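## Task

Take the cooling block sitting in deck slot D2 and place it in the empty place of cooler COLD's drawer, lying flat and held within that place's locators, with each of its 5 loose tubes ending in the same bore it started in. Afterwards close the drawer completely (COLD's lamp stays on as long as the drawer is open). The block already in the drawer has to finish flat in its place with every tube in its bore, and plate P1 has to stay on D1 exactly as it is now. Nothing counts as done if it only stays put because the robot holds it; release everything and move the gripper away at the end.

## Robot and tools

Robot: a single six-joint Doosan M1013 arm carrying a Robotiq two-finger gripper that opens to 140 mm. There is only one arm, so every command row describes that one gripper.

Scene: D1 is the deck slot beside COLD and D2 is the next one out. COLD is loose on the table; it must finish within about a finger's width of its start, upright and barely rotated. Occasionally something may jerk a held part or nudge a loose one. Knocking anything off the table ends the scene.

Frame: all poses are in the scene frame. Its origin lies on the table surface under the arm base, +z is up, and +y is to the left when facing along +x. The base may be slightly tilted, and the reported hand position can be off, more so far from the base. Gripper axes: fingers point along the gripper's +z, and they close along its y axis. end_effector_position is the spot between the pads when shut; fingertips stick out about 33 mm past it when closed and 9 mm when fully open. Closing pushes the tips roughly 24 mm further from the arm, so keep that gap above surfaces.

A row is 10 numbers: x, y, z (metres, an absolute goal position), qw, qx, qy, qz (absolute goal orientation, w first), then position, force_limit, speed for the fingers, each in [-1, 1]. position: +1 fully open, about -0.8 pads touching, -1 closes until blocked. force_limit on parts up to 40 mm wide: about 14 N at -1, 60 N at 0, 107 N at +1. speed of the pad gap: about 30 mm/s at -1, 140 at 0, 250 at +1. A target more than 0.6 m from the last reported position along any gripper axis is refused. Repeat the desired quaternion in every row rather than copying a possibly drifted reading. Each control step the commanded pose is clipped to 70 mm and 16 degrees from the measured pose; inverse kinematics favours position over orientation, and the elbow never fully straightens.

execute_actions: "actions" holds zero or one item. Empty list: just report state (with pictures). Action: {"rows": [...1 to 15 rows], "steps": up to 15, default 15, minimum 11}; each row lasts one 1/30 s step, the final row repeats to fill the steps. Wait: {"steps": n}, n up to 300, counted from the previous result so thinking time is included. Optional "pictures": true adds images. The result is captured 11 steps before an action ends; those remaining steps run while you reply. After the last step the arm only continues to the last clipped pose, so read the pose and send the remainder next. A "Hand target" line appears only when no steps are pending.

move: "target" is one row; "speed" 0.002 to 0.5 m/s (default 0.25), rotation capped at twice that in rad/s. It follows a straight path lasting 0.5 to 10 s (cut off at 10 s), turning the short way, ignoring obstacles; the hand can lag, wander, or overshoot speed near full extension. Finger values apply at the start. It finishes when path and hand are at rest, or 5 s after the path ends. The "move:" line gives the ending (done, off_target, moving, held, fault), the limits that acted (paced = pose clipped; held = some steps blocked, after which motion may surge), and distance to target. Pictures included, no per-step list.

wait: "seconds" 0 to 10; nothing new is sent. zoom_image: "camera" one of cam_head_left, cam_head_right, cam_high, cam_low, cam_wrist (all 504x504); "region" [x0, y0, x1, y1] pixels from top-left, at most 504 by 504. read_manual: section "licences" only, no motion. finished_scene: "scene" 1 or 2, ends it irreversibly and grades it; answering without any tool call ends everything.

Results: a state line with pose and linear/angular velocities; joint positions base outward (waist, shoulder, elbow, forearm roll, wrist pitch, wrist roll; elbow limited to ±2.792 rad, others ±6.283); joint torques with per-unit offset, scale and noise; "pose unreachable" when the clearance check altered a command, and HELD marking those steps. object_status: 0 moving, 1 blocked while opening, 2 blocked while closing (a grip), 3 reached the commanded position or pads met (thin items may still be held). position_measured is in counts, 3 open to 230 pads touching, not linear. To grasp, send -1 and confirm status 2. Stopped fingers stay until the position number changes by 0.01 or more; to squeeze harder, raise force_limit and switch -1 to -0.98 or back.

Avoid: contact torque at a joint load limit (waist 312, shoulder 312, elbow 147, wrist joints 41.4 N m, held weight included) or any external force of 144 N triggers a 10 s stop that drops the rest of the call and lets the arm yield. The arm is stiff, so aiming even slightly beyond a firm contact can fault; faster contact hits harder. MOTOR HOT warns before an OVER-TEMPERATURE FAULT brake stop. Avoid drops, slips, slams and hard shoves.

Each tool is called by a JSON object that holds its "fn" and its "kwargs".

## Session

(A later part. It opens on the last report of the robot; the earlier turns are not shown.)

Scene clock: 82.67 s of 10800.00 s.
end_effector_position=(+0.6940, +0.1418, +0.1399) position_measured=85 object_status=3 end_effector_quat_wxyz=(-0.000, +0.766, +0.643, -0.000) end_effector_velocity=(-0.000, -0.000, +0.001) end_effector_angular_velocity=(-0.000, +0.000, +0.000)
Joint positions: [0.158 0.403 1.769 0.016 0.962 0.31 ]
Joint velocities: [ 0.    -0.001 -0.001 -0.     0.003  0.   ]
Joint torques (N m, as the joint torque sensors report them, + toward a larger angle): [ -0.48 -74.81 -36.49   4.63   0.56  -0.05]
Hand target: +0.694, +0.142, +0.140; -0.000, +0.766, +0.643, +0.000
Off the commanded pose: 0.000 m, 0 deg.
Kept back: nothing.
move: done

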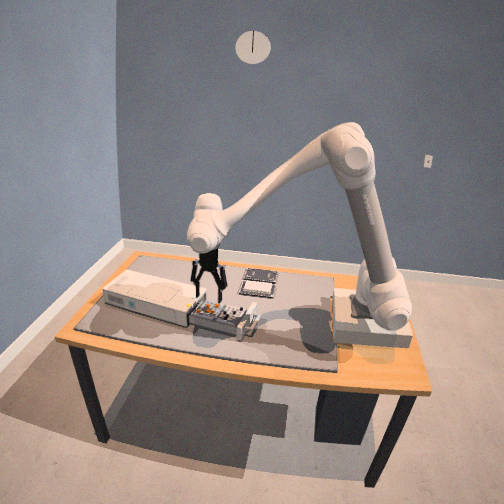

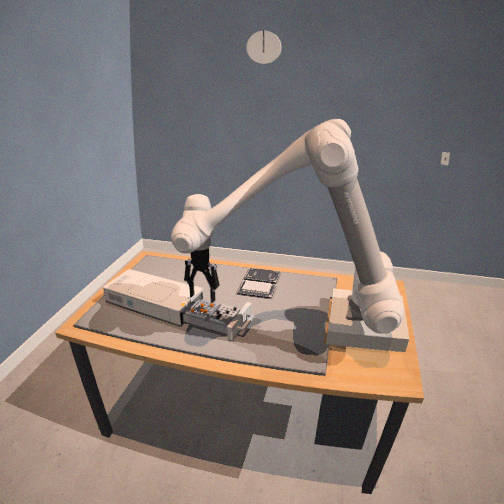

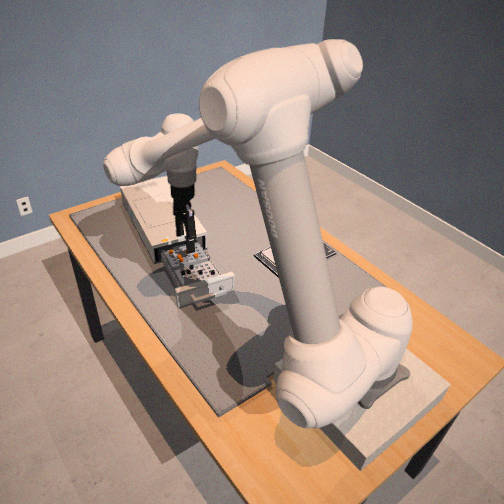

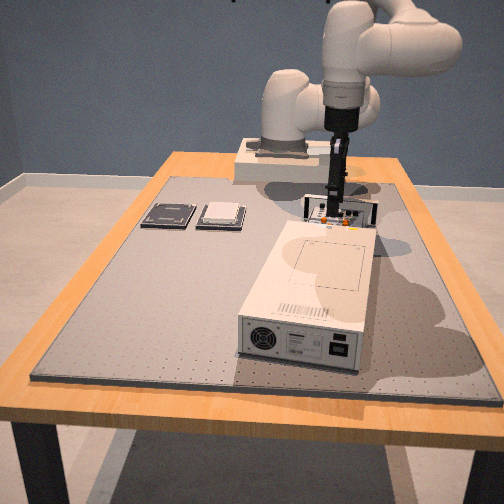

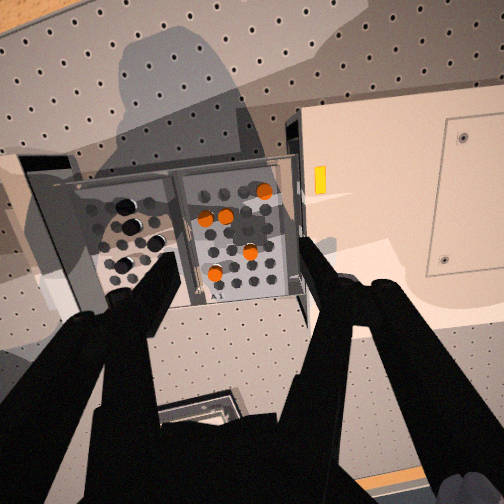

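{"fn": "move", "kwargs": {"target": [0.4800, 0.1808, 0.135, 0, 0.766, 0.643, 0, -0.28, 0.0, 0.0], "speed": 0.25}}

Scene clock: 85.77 s of 10800.00 s.
end_effector_position=(+0.4800, +0.1804, +0.1349) position_measured=164 object_status=3 end_effector_quat_wxyz=(+0.000, +0.766, +0.643, -0.000) end_effector_velocity=(-0.001, -0.000, -0.000) end_effector_angular_velocity=(-0.001, +0.000, -0.000)
Joint positions: [0.295 0.137 2.146 0.016 0.849 0.446]
Joint velocities: [ 0.001 -0.002  0.002 -0.001 -0.     0.001]
Joint torques (N m, as the joint torque sensors report them, + toward a larger angle): [  2.28 -48.86 -33.64   4.31   0.25  -0.02]
Hand target: +0.480, +0.180, +0.135; +0.000, +0.766, +0.643, -0.000
Off the commanded pose: 0.000 m, 0 deg.
Kept back: nothing.
move: done

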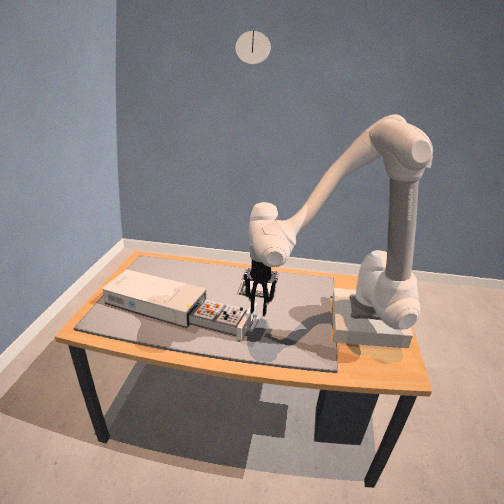

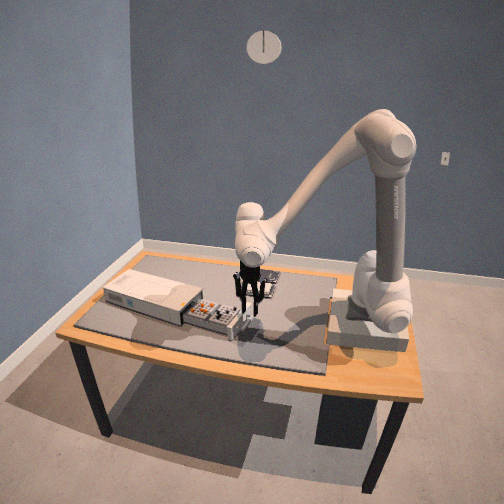

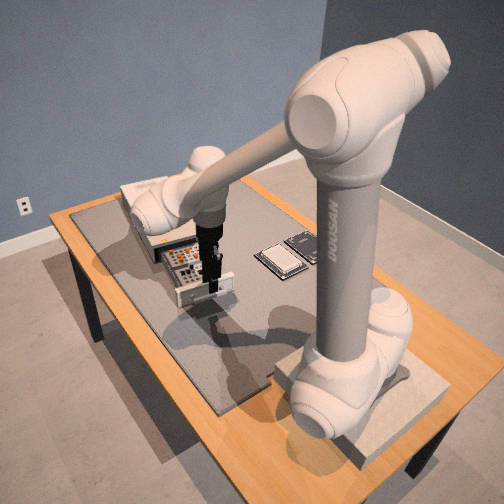

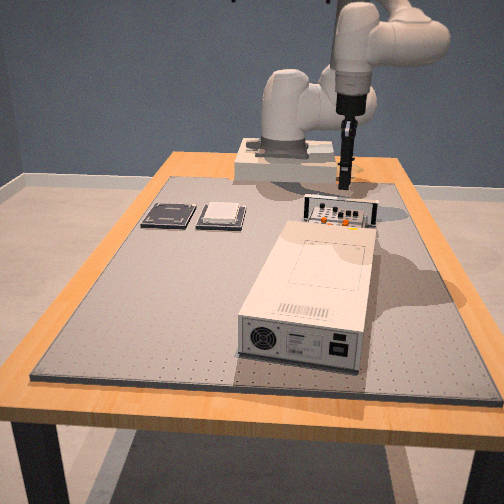

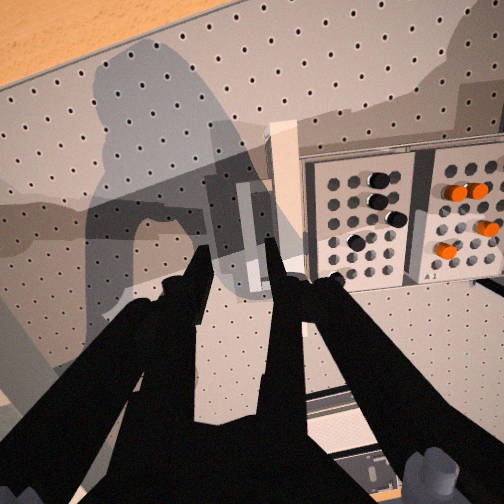

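{"fn": "zoom_image", "kwargs": {"camera": "cam_wrist", "region": [200, 110, 330, 310]}}

Region (200, 110, 330, 310) of cam_wrist's 504x504 image, scaled by 2.520, with more detail than that image has; it fills the left 328 columns of this view, and the rest is white.

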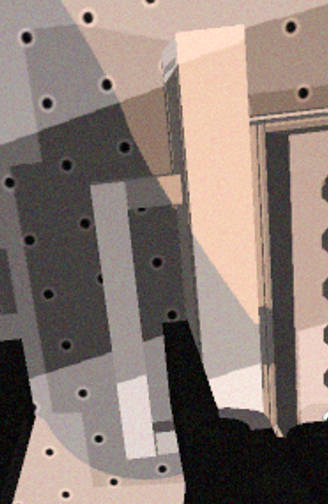

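{"fn": "move", "kwargs": {"target": [0.4795, 0.1809, 0.074, 0, 0.766, 0.643, 0, -0.28, 0.0, 0.0], "speed": 0.1}}

Scene clock: 87.90 s of 10800.00 s.
end_effector_position=(+0.4795, +0.1809, +0.0741) position_measured=164 object_status=3 end_effector_quat_wxyz=(+0.000, +0.766, +0.643, +0.000) end_effector_velocity=(-0.000, -0.000, -0.002) end_effector_angular_velocity=(-0.000, +0.000, +0.000)
Joint positions: [0.298 0.22  2.192 0.018 0.719 0.446]
Joint velocities: [ 0.     0.002  0.001 -0.    -0.003  0.   ]
Joint torques (N m, as the joint torque sensors report them, + toward a larger angle): [  2.36 -54.05 -27.95   4.11   0.48   0.37]
Hand target: +0.480, +0.181, +0.074; +0.000, +0.766, +0.643, -0.000
Off the commanded pose: 0.000 m, 0 deg.
Kept back: nothing.
move: done

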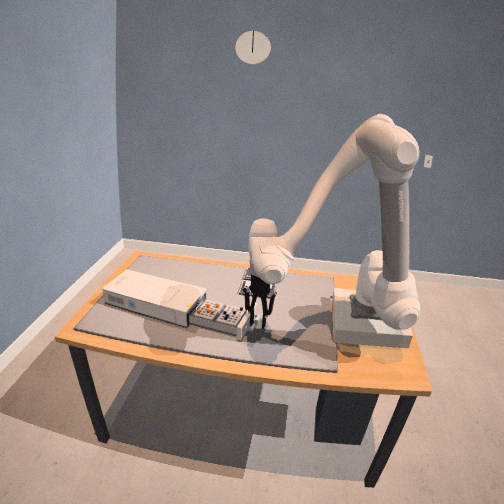

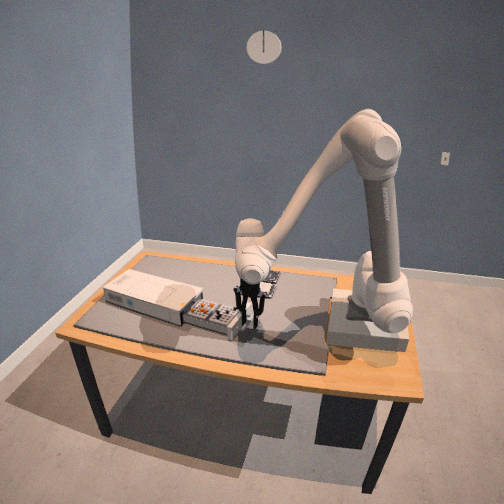

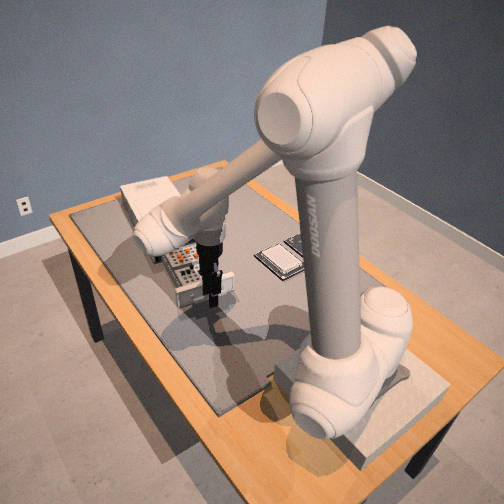

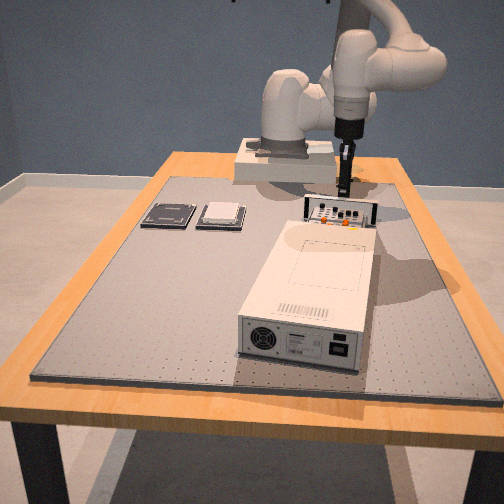

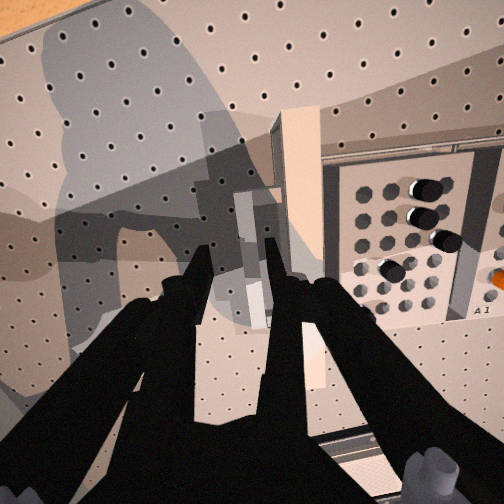

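{"fn": "move", "kwargs": {"target": [0.6900, 0.1437, 0.074, 0, 0.766, 0.643, 0, -0.28, 0.0, 0.0], "speed": 0.09}}

Scene clock: 91.30 s of 10800.00 s.
end_effector_position=(+0.6899, +0.1441, +0.0741) position_measured=164 object_status=3 end_effector_quat_wxyz=(-0.000, +0.766, +0.643, +0.000) end_effector_velocity=(+0.001, -0.000, -0.000) end_effector_angular_velocity=(-0.000, +0.000, +0.000)
Joint positions: [0.163 0.465 1.818 0.018 0.85  0.313]
Joint velocities: [-0.     0.002 -0.002 -0.     0.001 -0.   ]
Joint torques (N m, as the joint torque sensors report them, + toward a larger angle): [  1.12 -78.48 -33.64   4.06  -0.03   0.07]
Hand target: +0.690, +0.144, +0.074; -0.000, +0.766, +0.643, +0.000
Off the commanded pose: 0.000 m, 0 deg.
Kept back: nothing.
move: done

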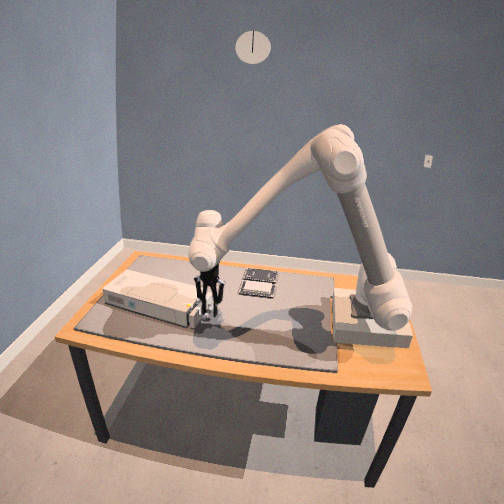

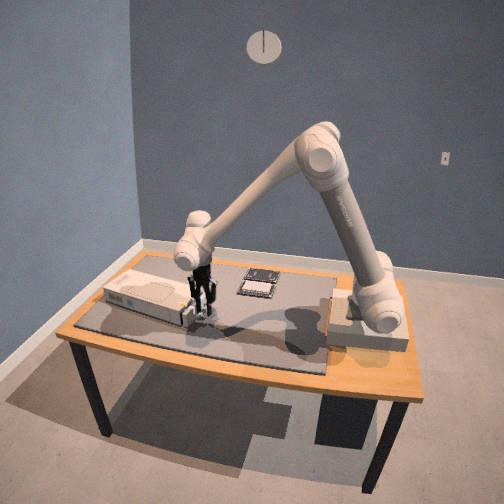

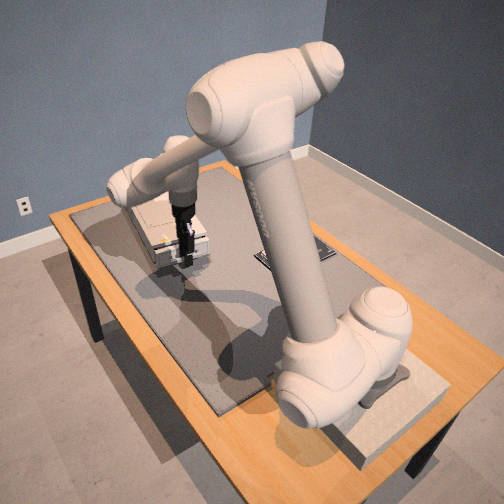

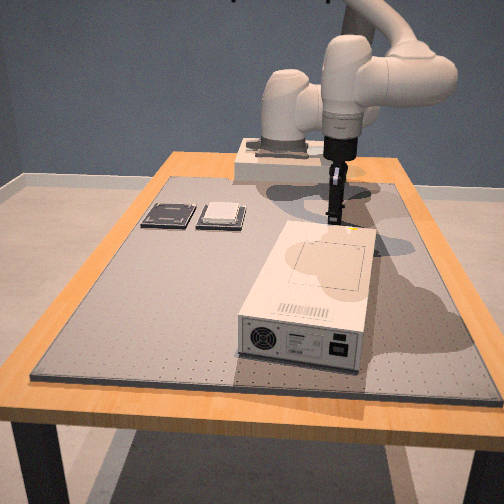

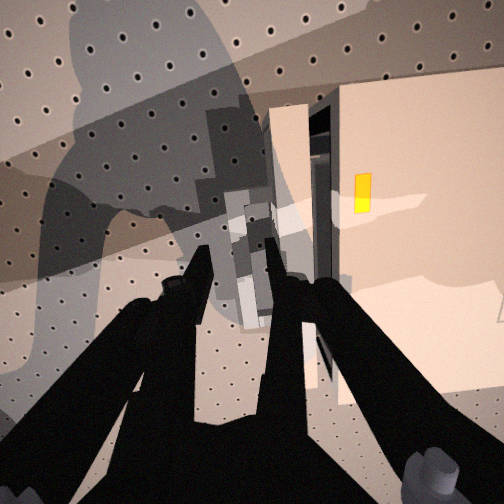

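{"fn": "move", "kwargs": {"target": [0.7140, 0.1397, 0.074, 0, 0.766, 0.643, 0, -0.28, 0.0, 0.0], "speed": 0.025}}

Scene clock: 98.90 s of 10800.00 s.
end_effector_position=(+0.7139, +0.1398, +0.0740) position_measured=164 object_status=3 end_effector_quat_wxyz=(-0.000, +0.766, +0.643, -0.000) end_effector_velocity=(+0.001, -0.001, -0.001) end_effector_angular_velocity=(-0.000, -0.000, +0.000)
Joint positions: [0.152 0.494 1.77  0.018 0.87  0.302]
Joint velocities: [-0.001  0.002 -0.002 -0.001 -0.    -0.001]
Joint torques (N m, as the joint torque sensors report them, + toward a larger angle): [-13.41 -60.39 -54.43   0.28 -16.38   0.43]
Hand target: +0.714, +0.140, +0.074; -0.000, +0.766, +0.643, +0.000
Off the commanded pose: 0.000 m, 0 deg.
Kept back: nothing.
After step 90, 3.37 s passed at rest.
move: done

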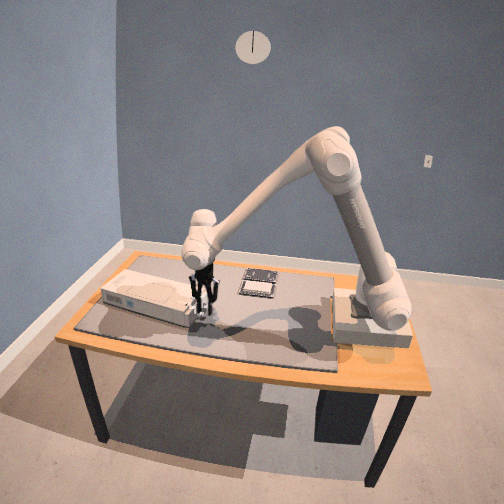

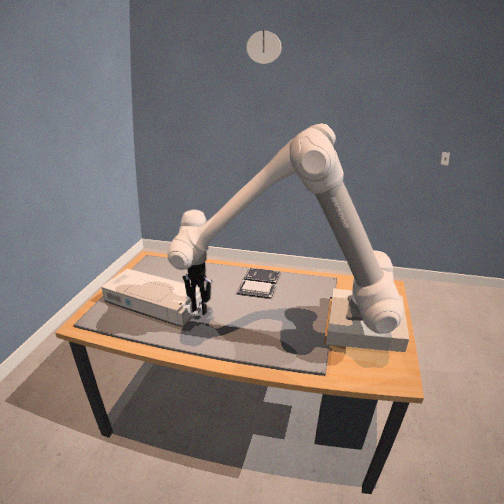

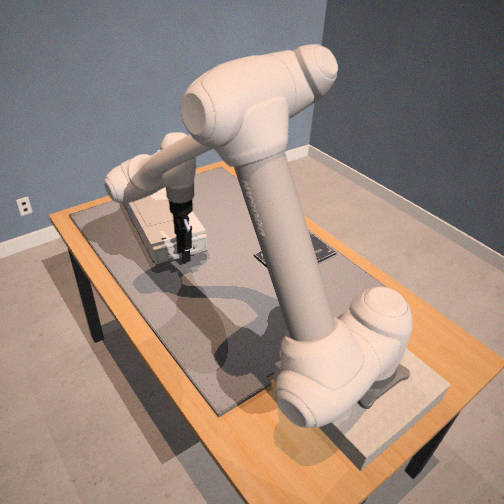

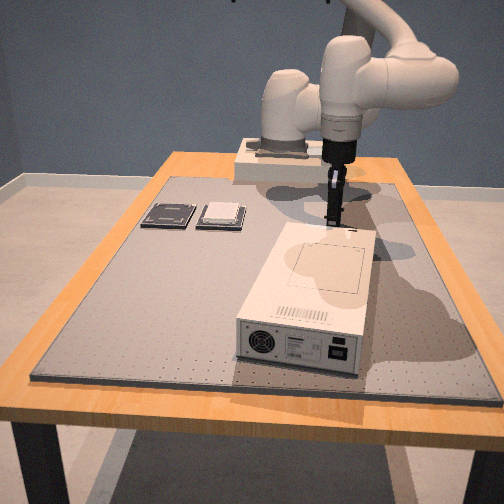

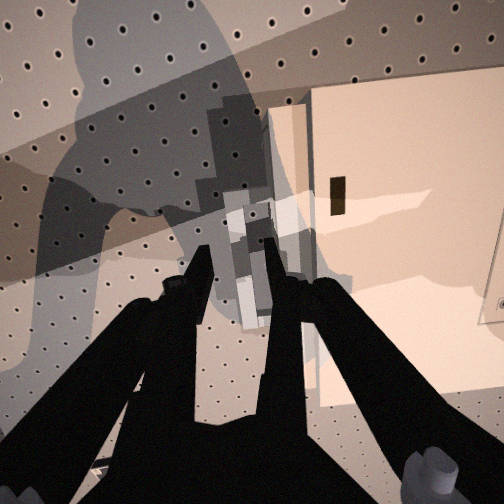

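{"fn": "move", "kwargs": {"target": [0.7090, 0.1406, 0.074, 0, 0.766, 0.643, 0, -0.28, 0.0, 0.0], "speed": 0.03}}

{"fn": "move", "kwargs": {"target": [0.7090, 0.1406, 0.16, 0, 0.766, 0.643, 0, -0.28, 0.0, 0.0], "speed": 0.15}}

{"fn": "move", "kwargs": {"target": [0.55, 0.14, 0.28, 0, 0.766, 0.643, 0, 0.6, 0.0, 0.0], "speed": 0.25}}

Scene clock: 100.40 s of 10800.00 s.
end_effector_position=(+0.7091, +0.1406, +0.0740) position_measured=164 object_status=3 end_effector_quat_wxyz=(+0.000, +0.766, +0.643, -0.000) end_effector_velocity=(-0.000, +0.001, +0.001) end_effector_angular_velocity=(+0.001, -0.001, +0.000)
Joint positions: [0.154 0.488 1.78  0.018 0.866 0.304]
Joint velocities: [ 0.001 -0.001  0.001  0.001 -0.001  0.   ]
Joint torques (N m, as the joint torque sensors report them, + toward a larger angle): [  1.27 -82.19 -33.21   4.3    0.34  -0.1 ]
Hand target: +0.709, +0.141, +0.074; +0.000, +0.766, +0.643, -0.000
Off the commanded pose: 0.000 m, 0 deg.
Kept back: nothing.
move: done

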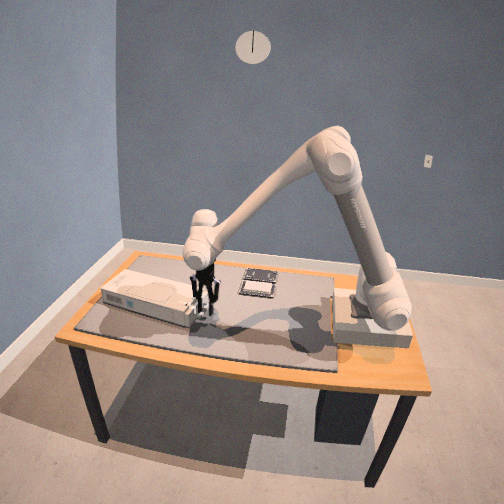

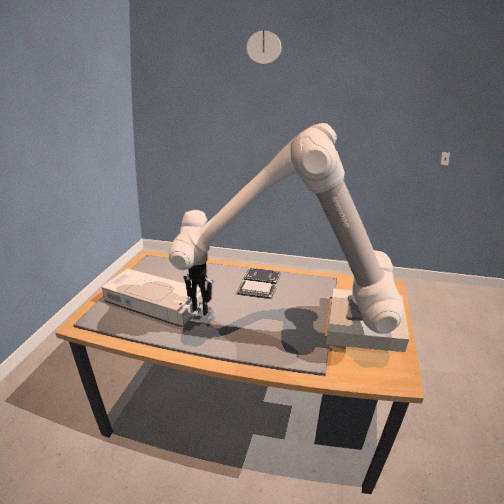

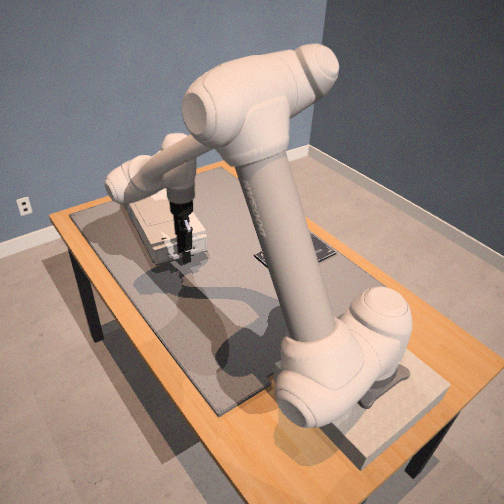

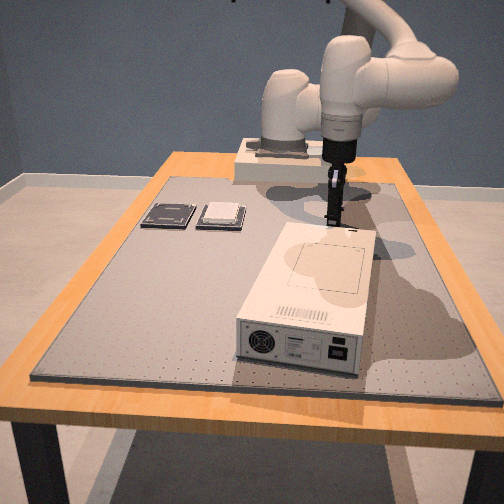

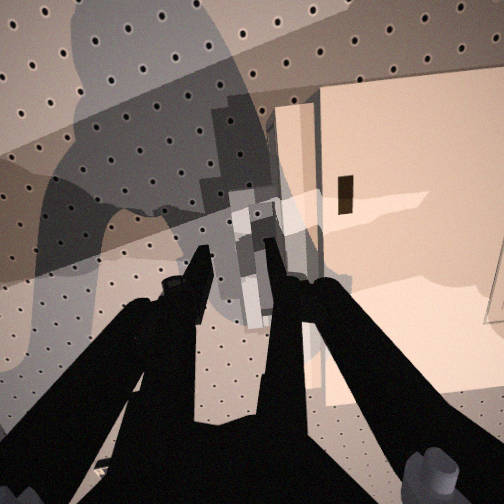

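Scene clock: 101.43 s of 10800.00 s.
end_effector_position=(+0.7089, +0.1406, +0.1599) position_measured=164 object_status=3 end_effector_quat_wxyz=(-0.000, +0.766, +0.643, -0.000) end_effector_velocity=(+0.000, -0.001, +0.001) end_effector_angular_velocity=(-0.000, -0.000, -0.001)
Joint positions: [0.153 0.404 1.723 0.016 1.006 0.306]
Joint velocities: [-0.001 -0.001 -0.001 -0.     0.002  0.   ]
Joint torques (N m, as the joint torque sensors report them, + toward a larger angle): [  0.46 -75.04 -35.     4.73  -0.19  -0.22]
Hand target: +0.709, +0.141, +0.160; -0.000, +0.766, +0.643, +0.000
Off the commanded pose: 0.000 m, 0 deg.
Kept back: nothing.
move: done

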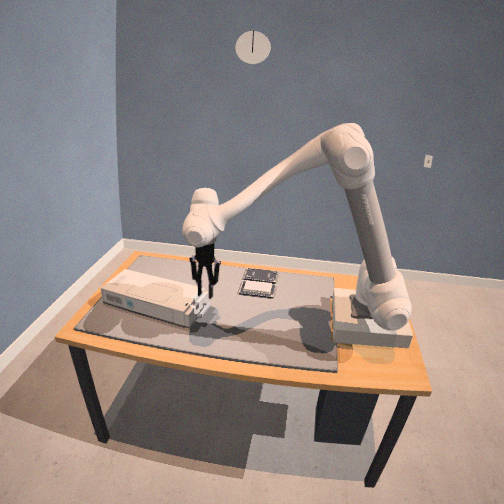

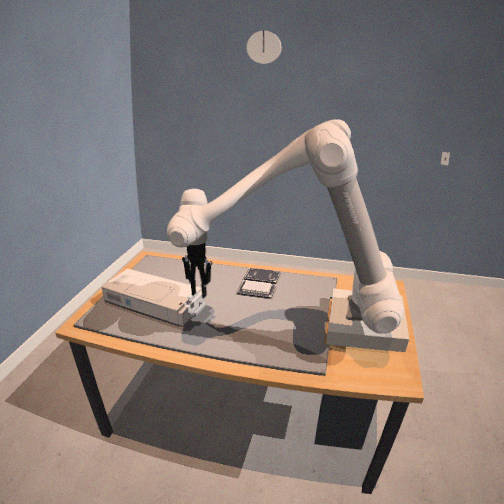

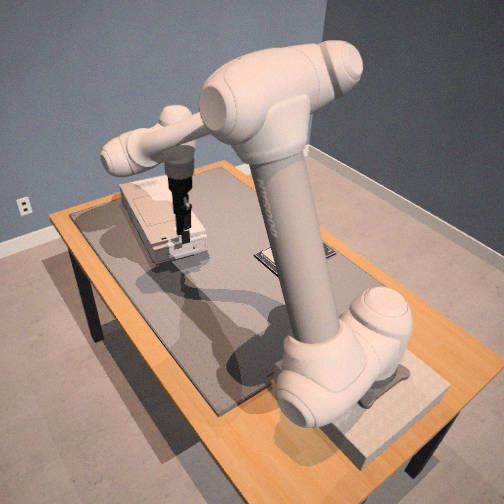

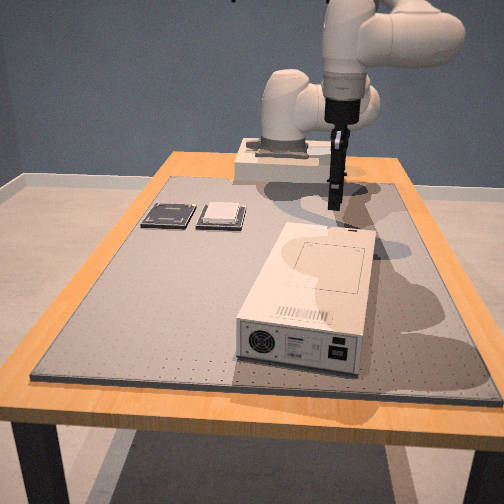

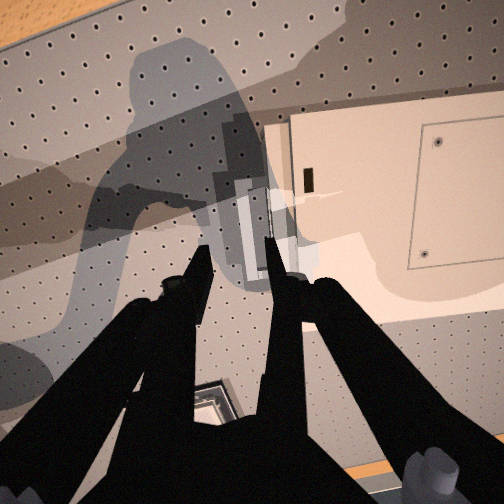

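Scene clock: 102.73 s of 10800.00 s.
end_effector_position=(+0.5500, +0.1397, +0.2798) position_measured=53 object_status=3 end_effector_quat_wxyz=(-0.000, +0.766, +0.643, -0.000) end_effector_velocity=(-0.001, +0.000, +0.001) end_effector_angular_velocity=(+0.000, +0.000, +0.001)
Joint positions: [0.188 0.08  1.904 0.014 1.15  0.344]
Joint velocities: [ 0.001 -0.002  0.001  0.     0.002 -0.   ]
Joint torques (N m, as the joint torque sensors report them, + toward a larger angle): [  0.02 -46.39 -40.36   4.91   0.24  -0.21]
Hand target: +0.550, +0.140, +0.280; +0.000, +0.766, +0.643, -0.000
Off the commanded pose: 0.000 m, 0 deg.
Kept back: nothing.
move: done

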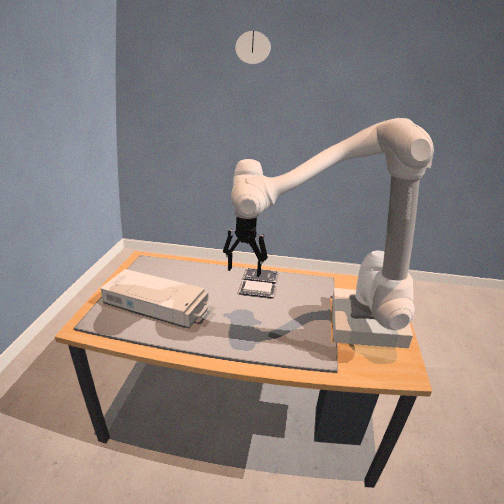

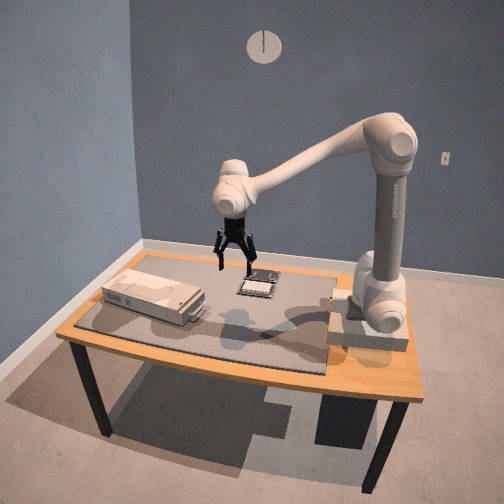

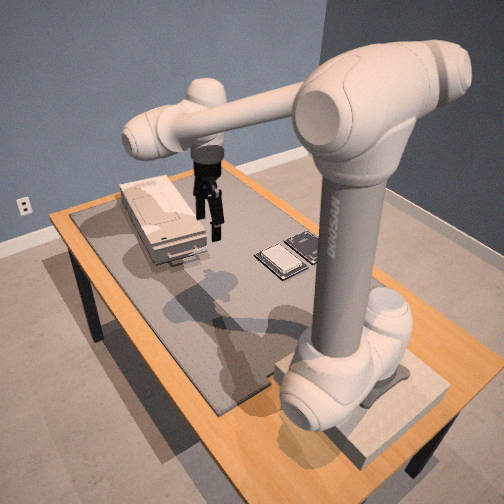

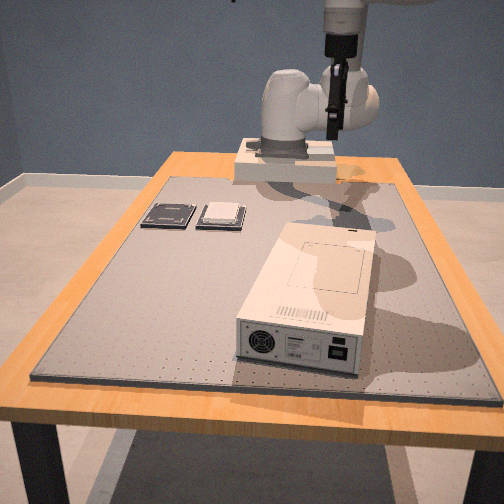

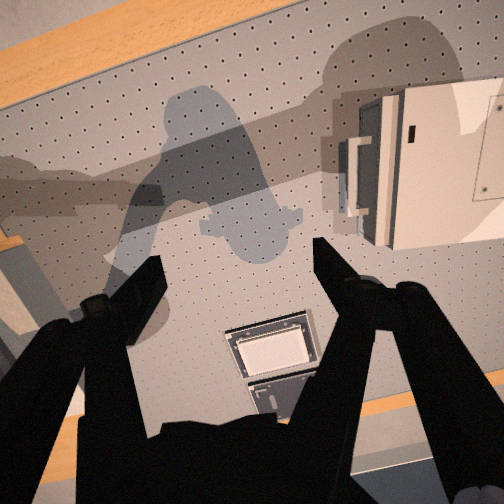

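{"fn": "finished_scene", "kwargs": {"scene": 1}}

The scene is finished: the task was done.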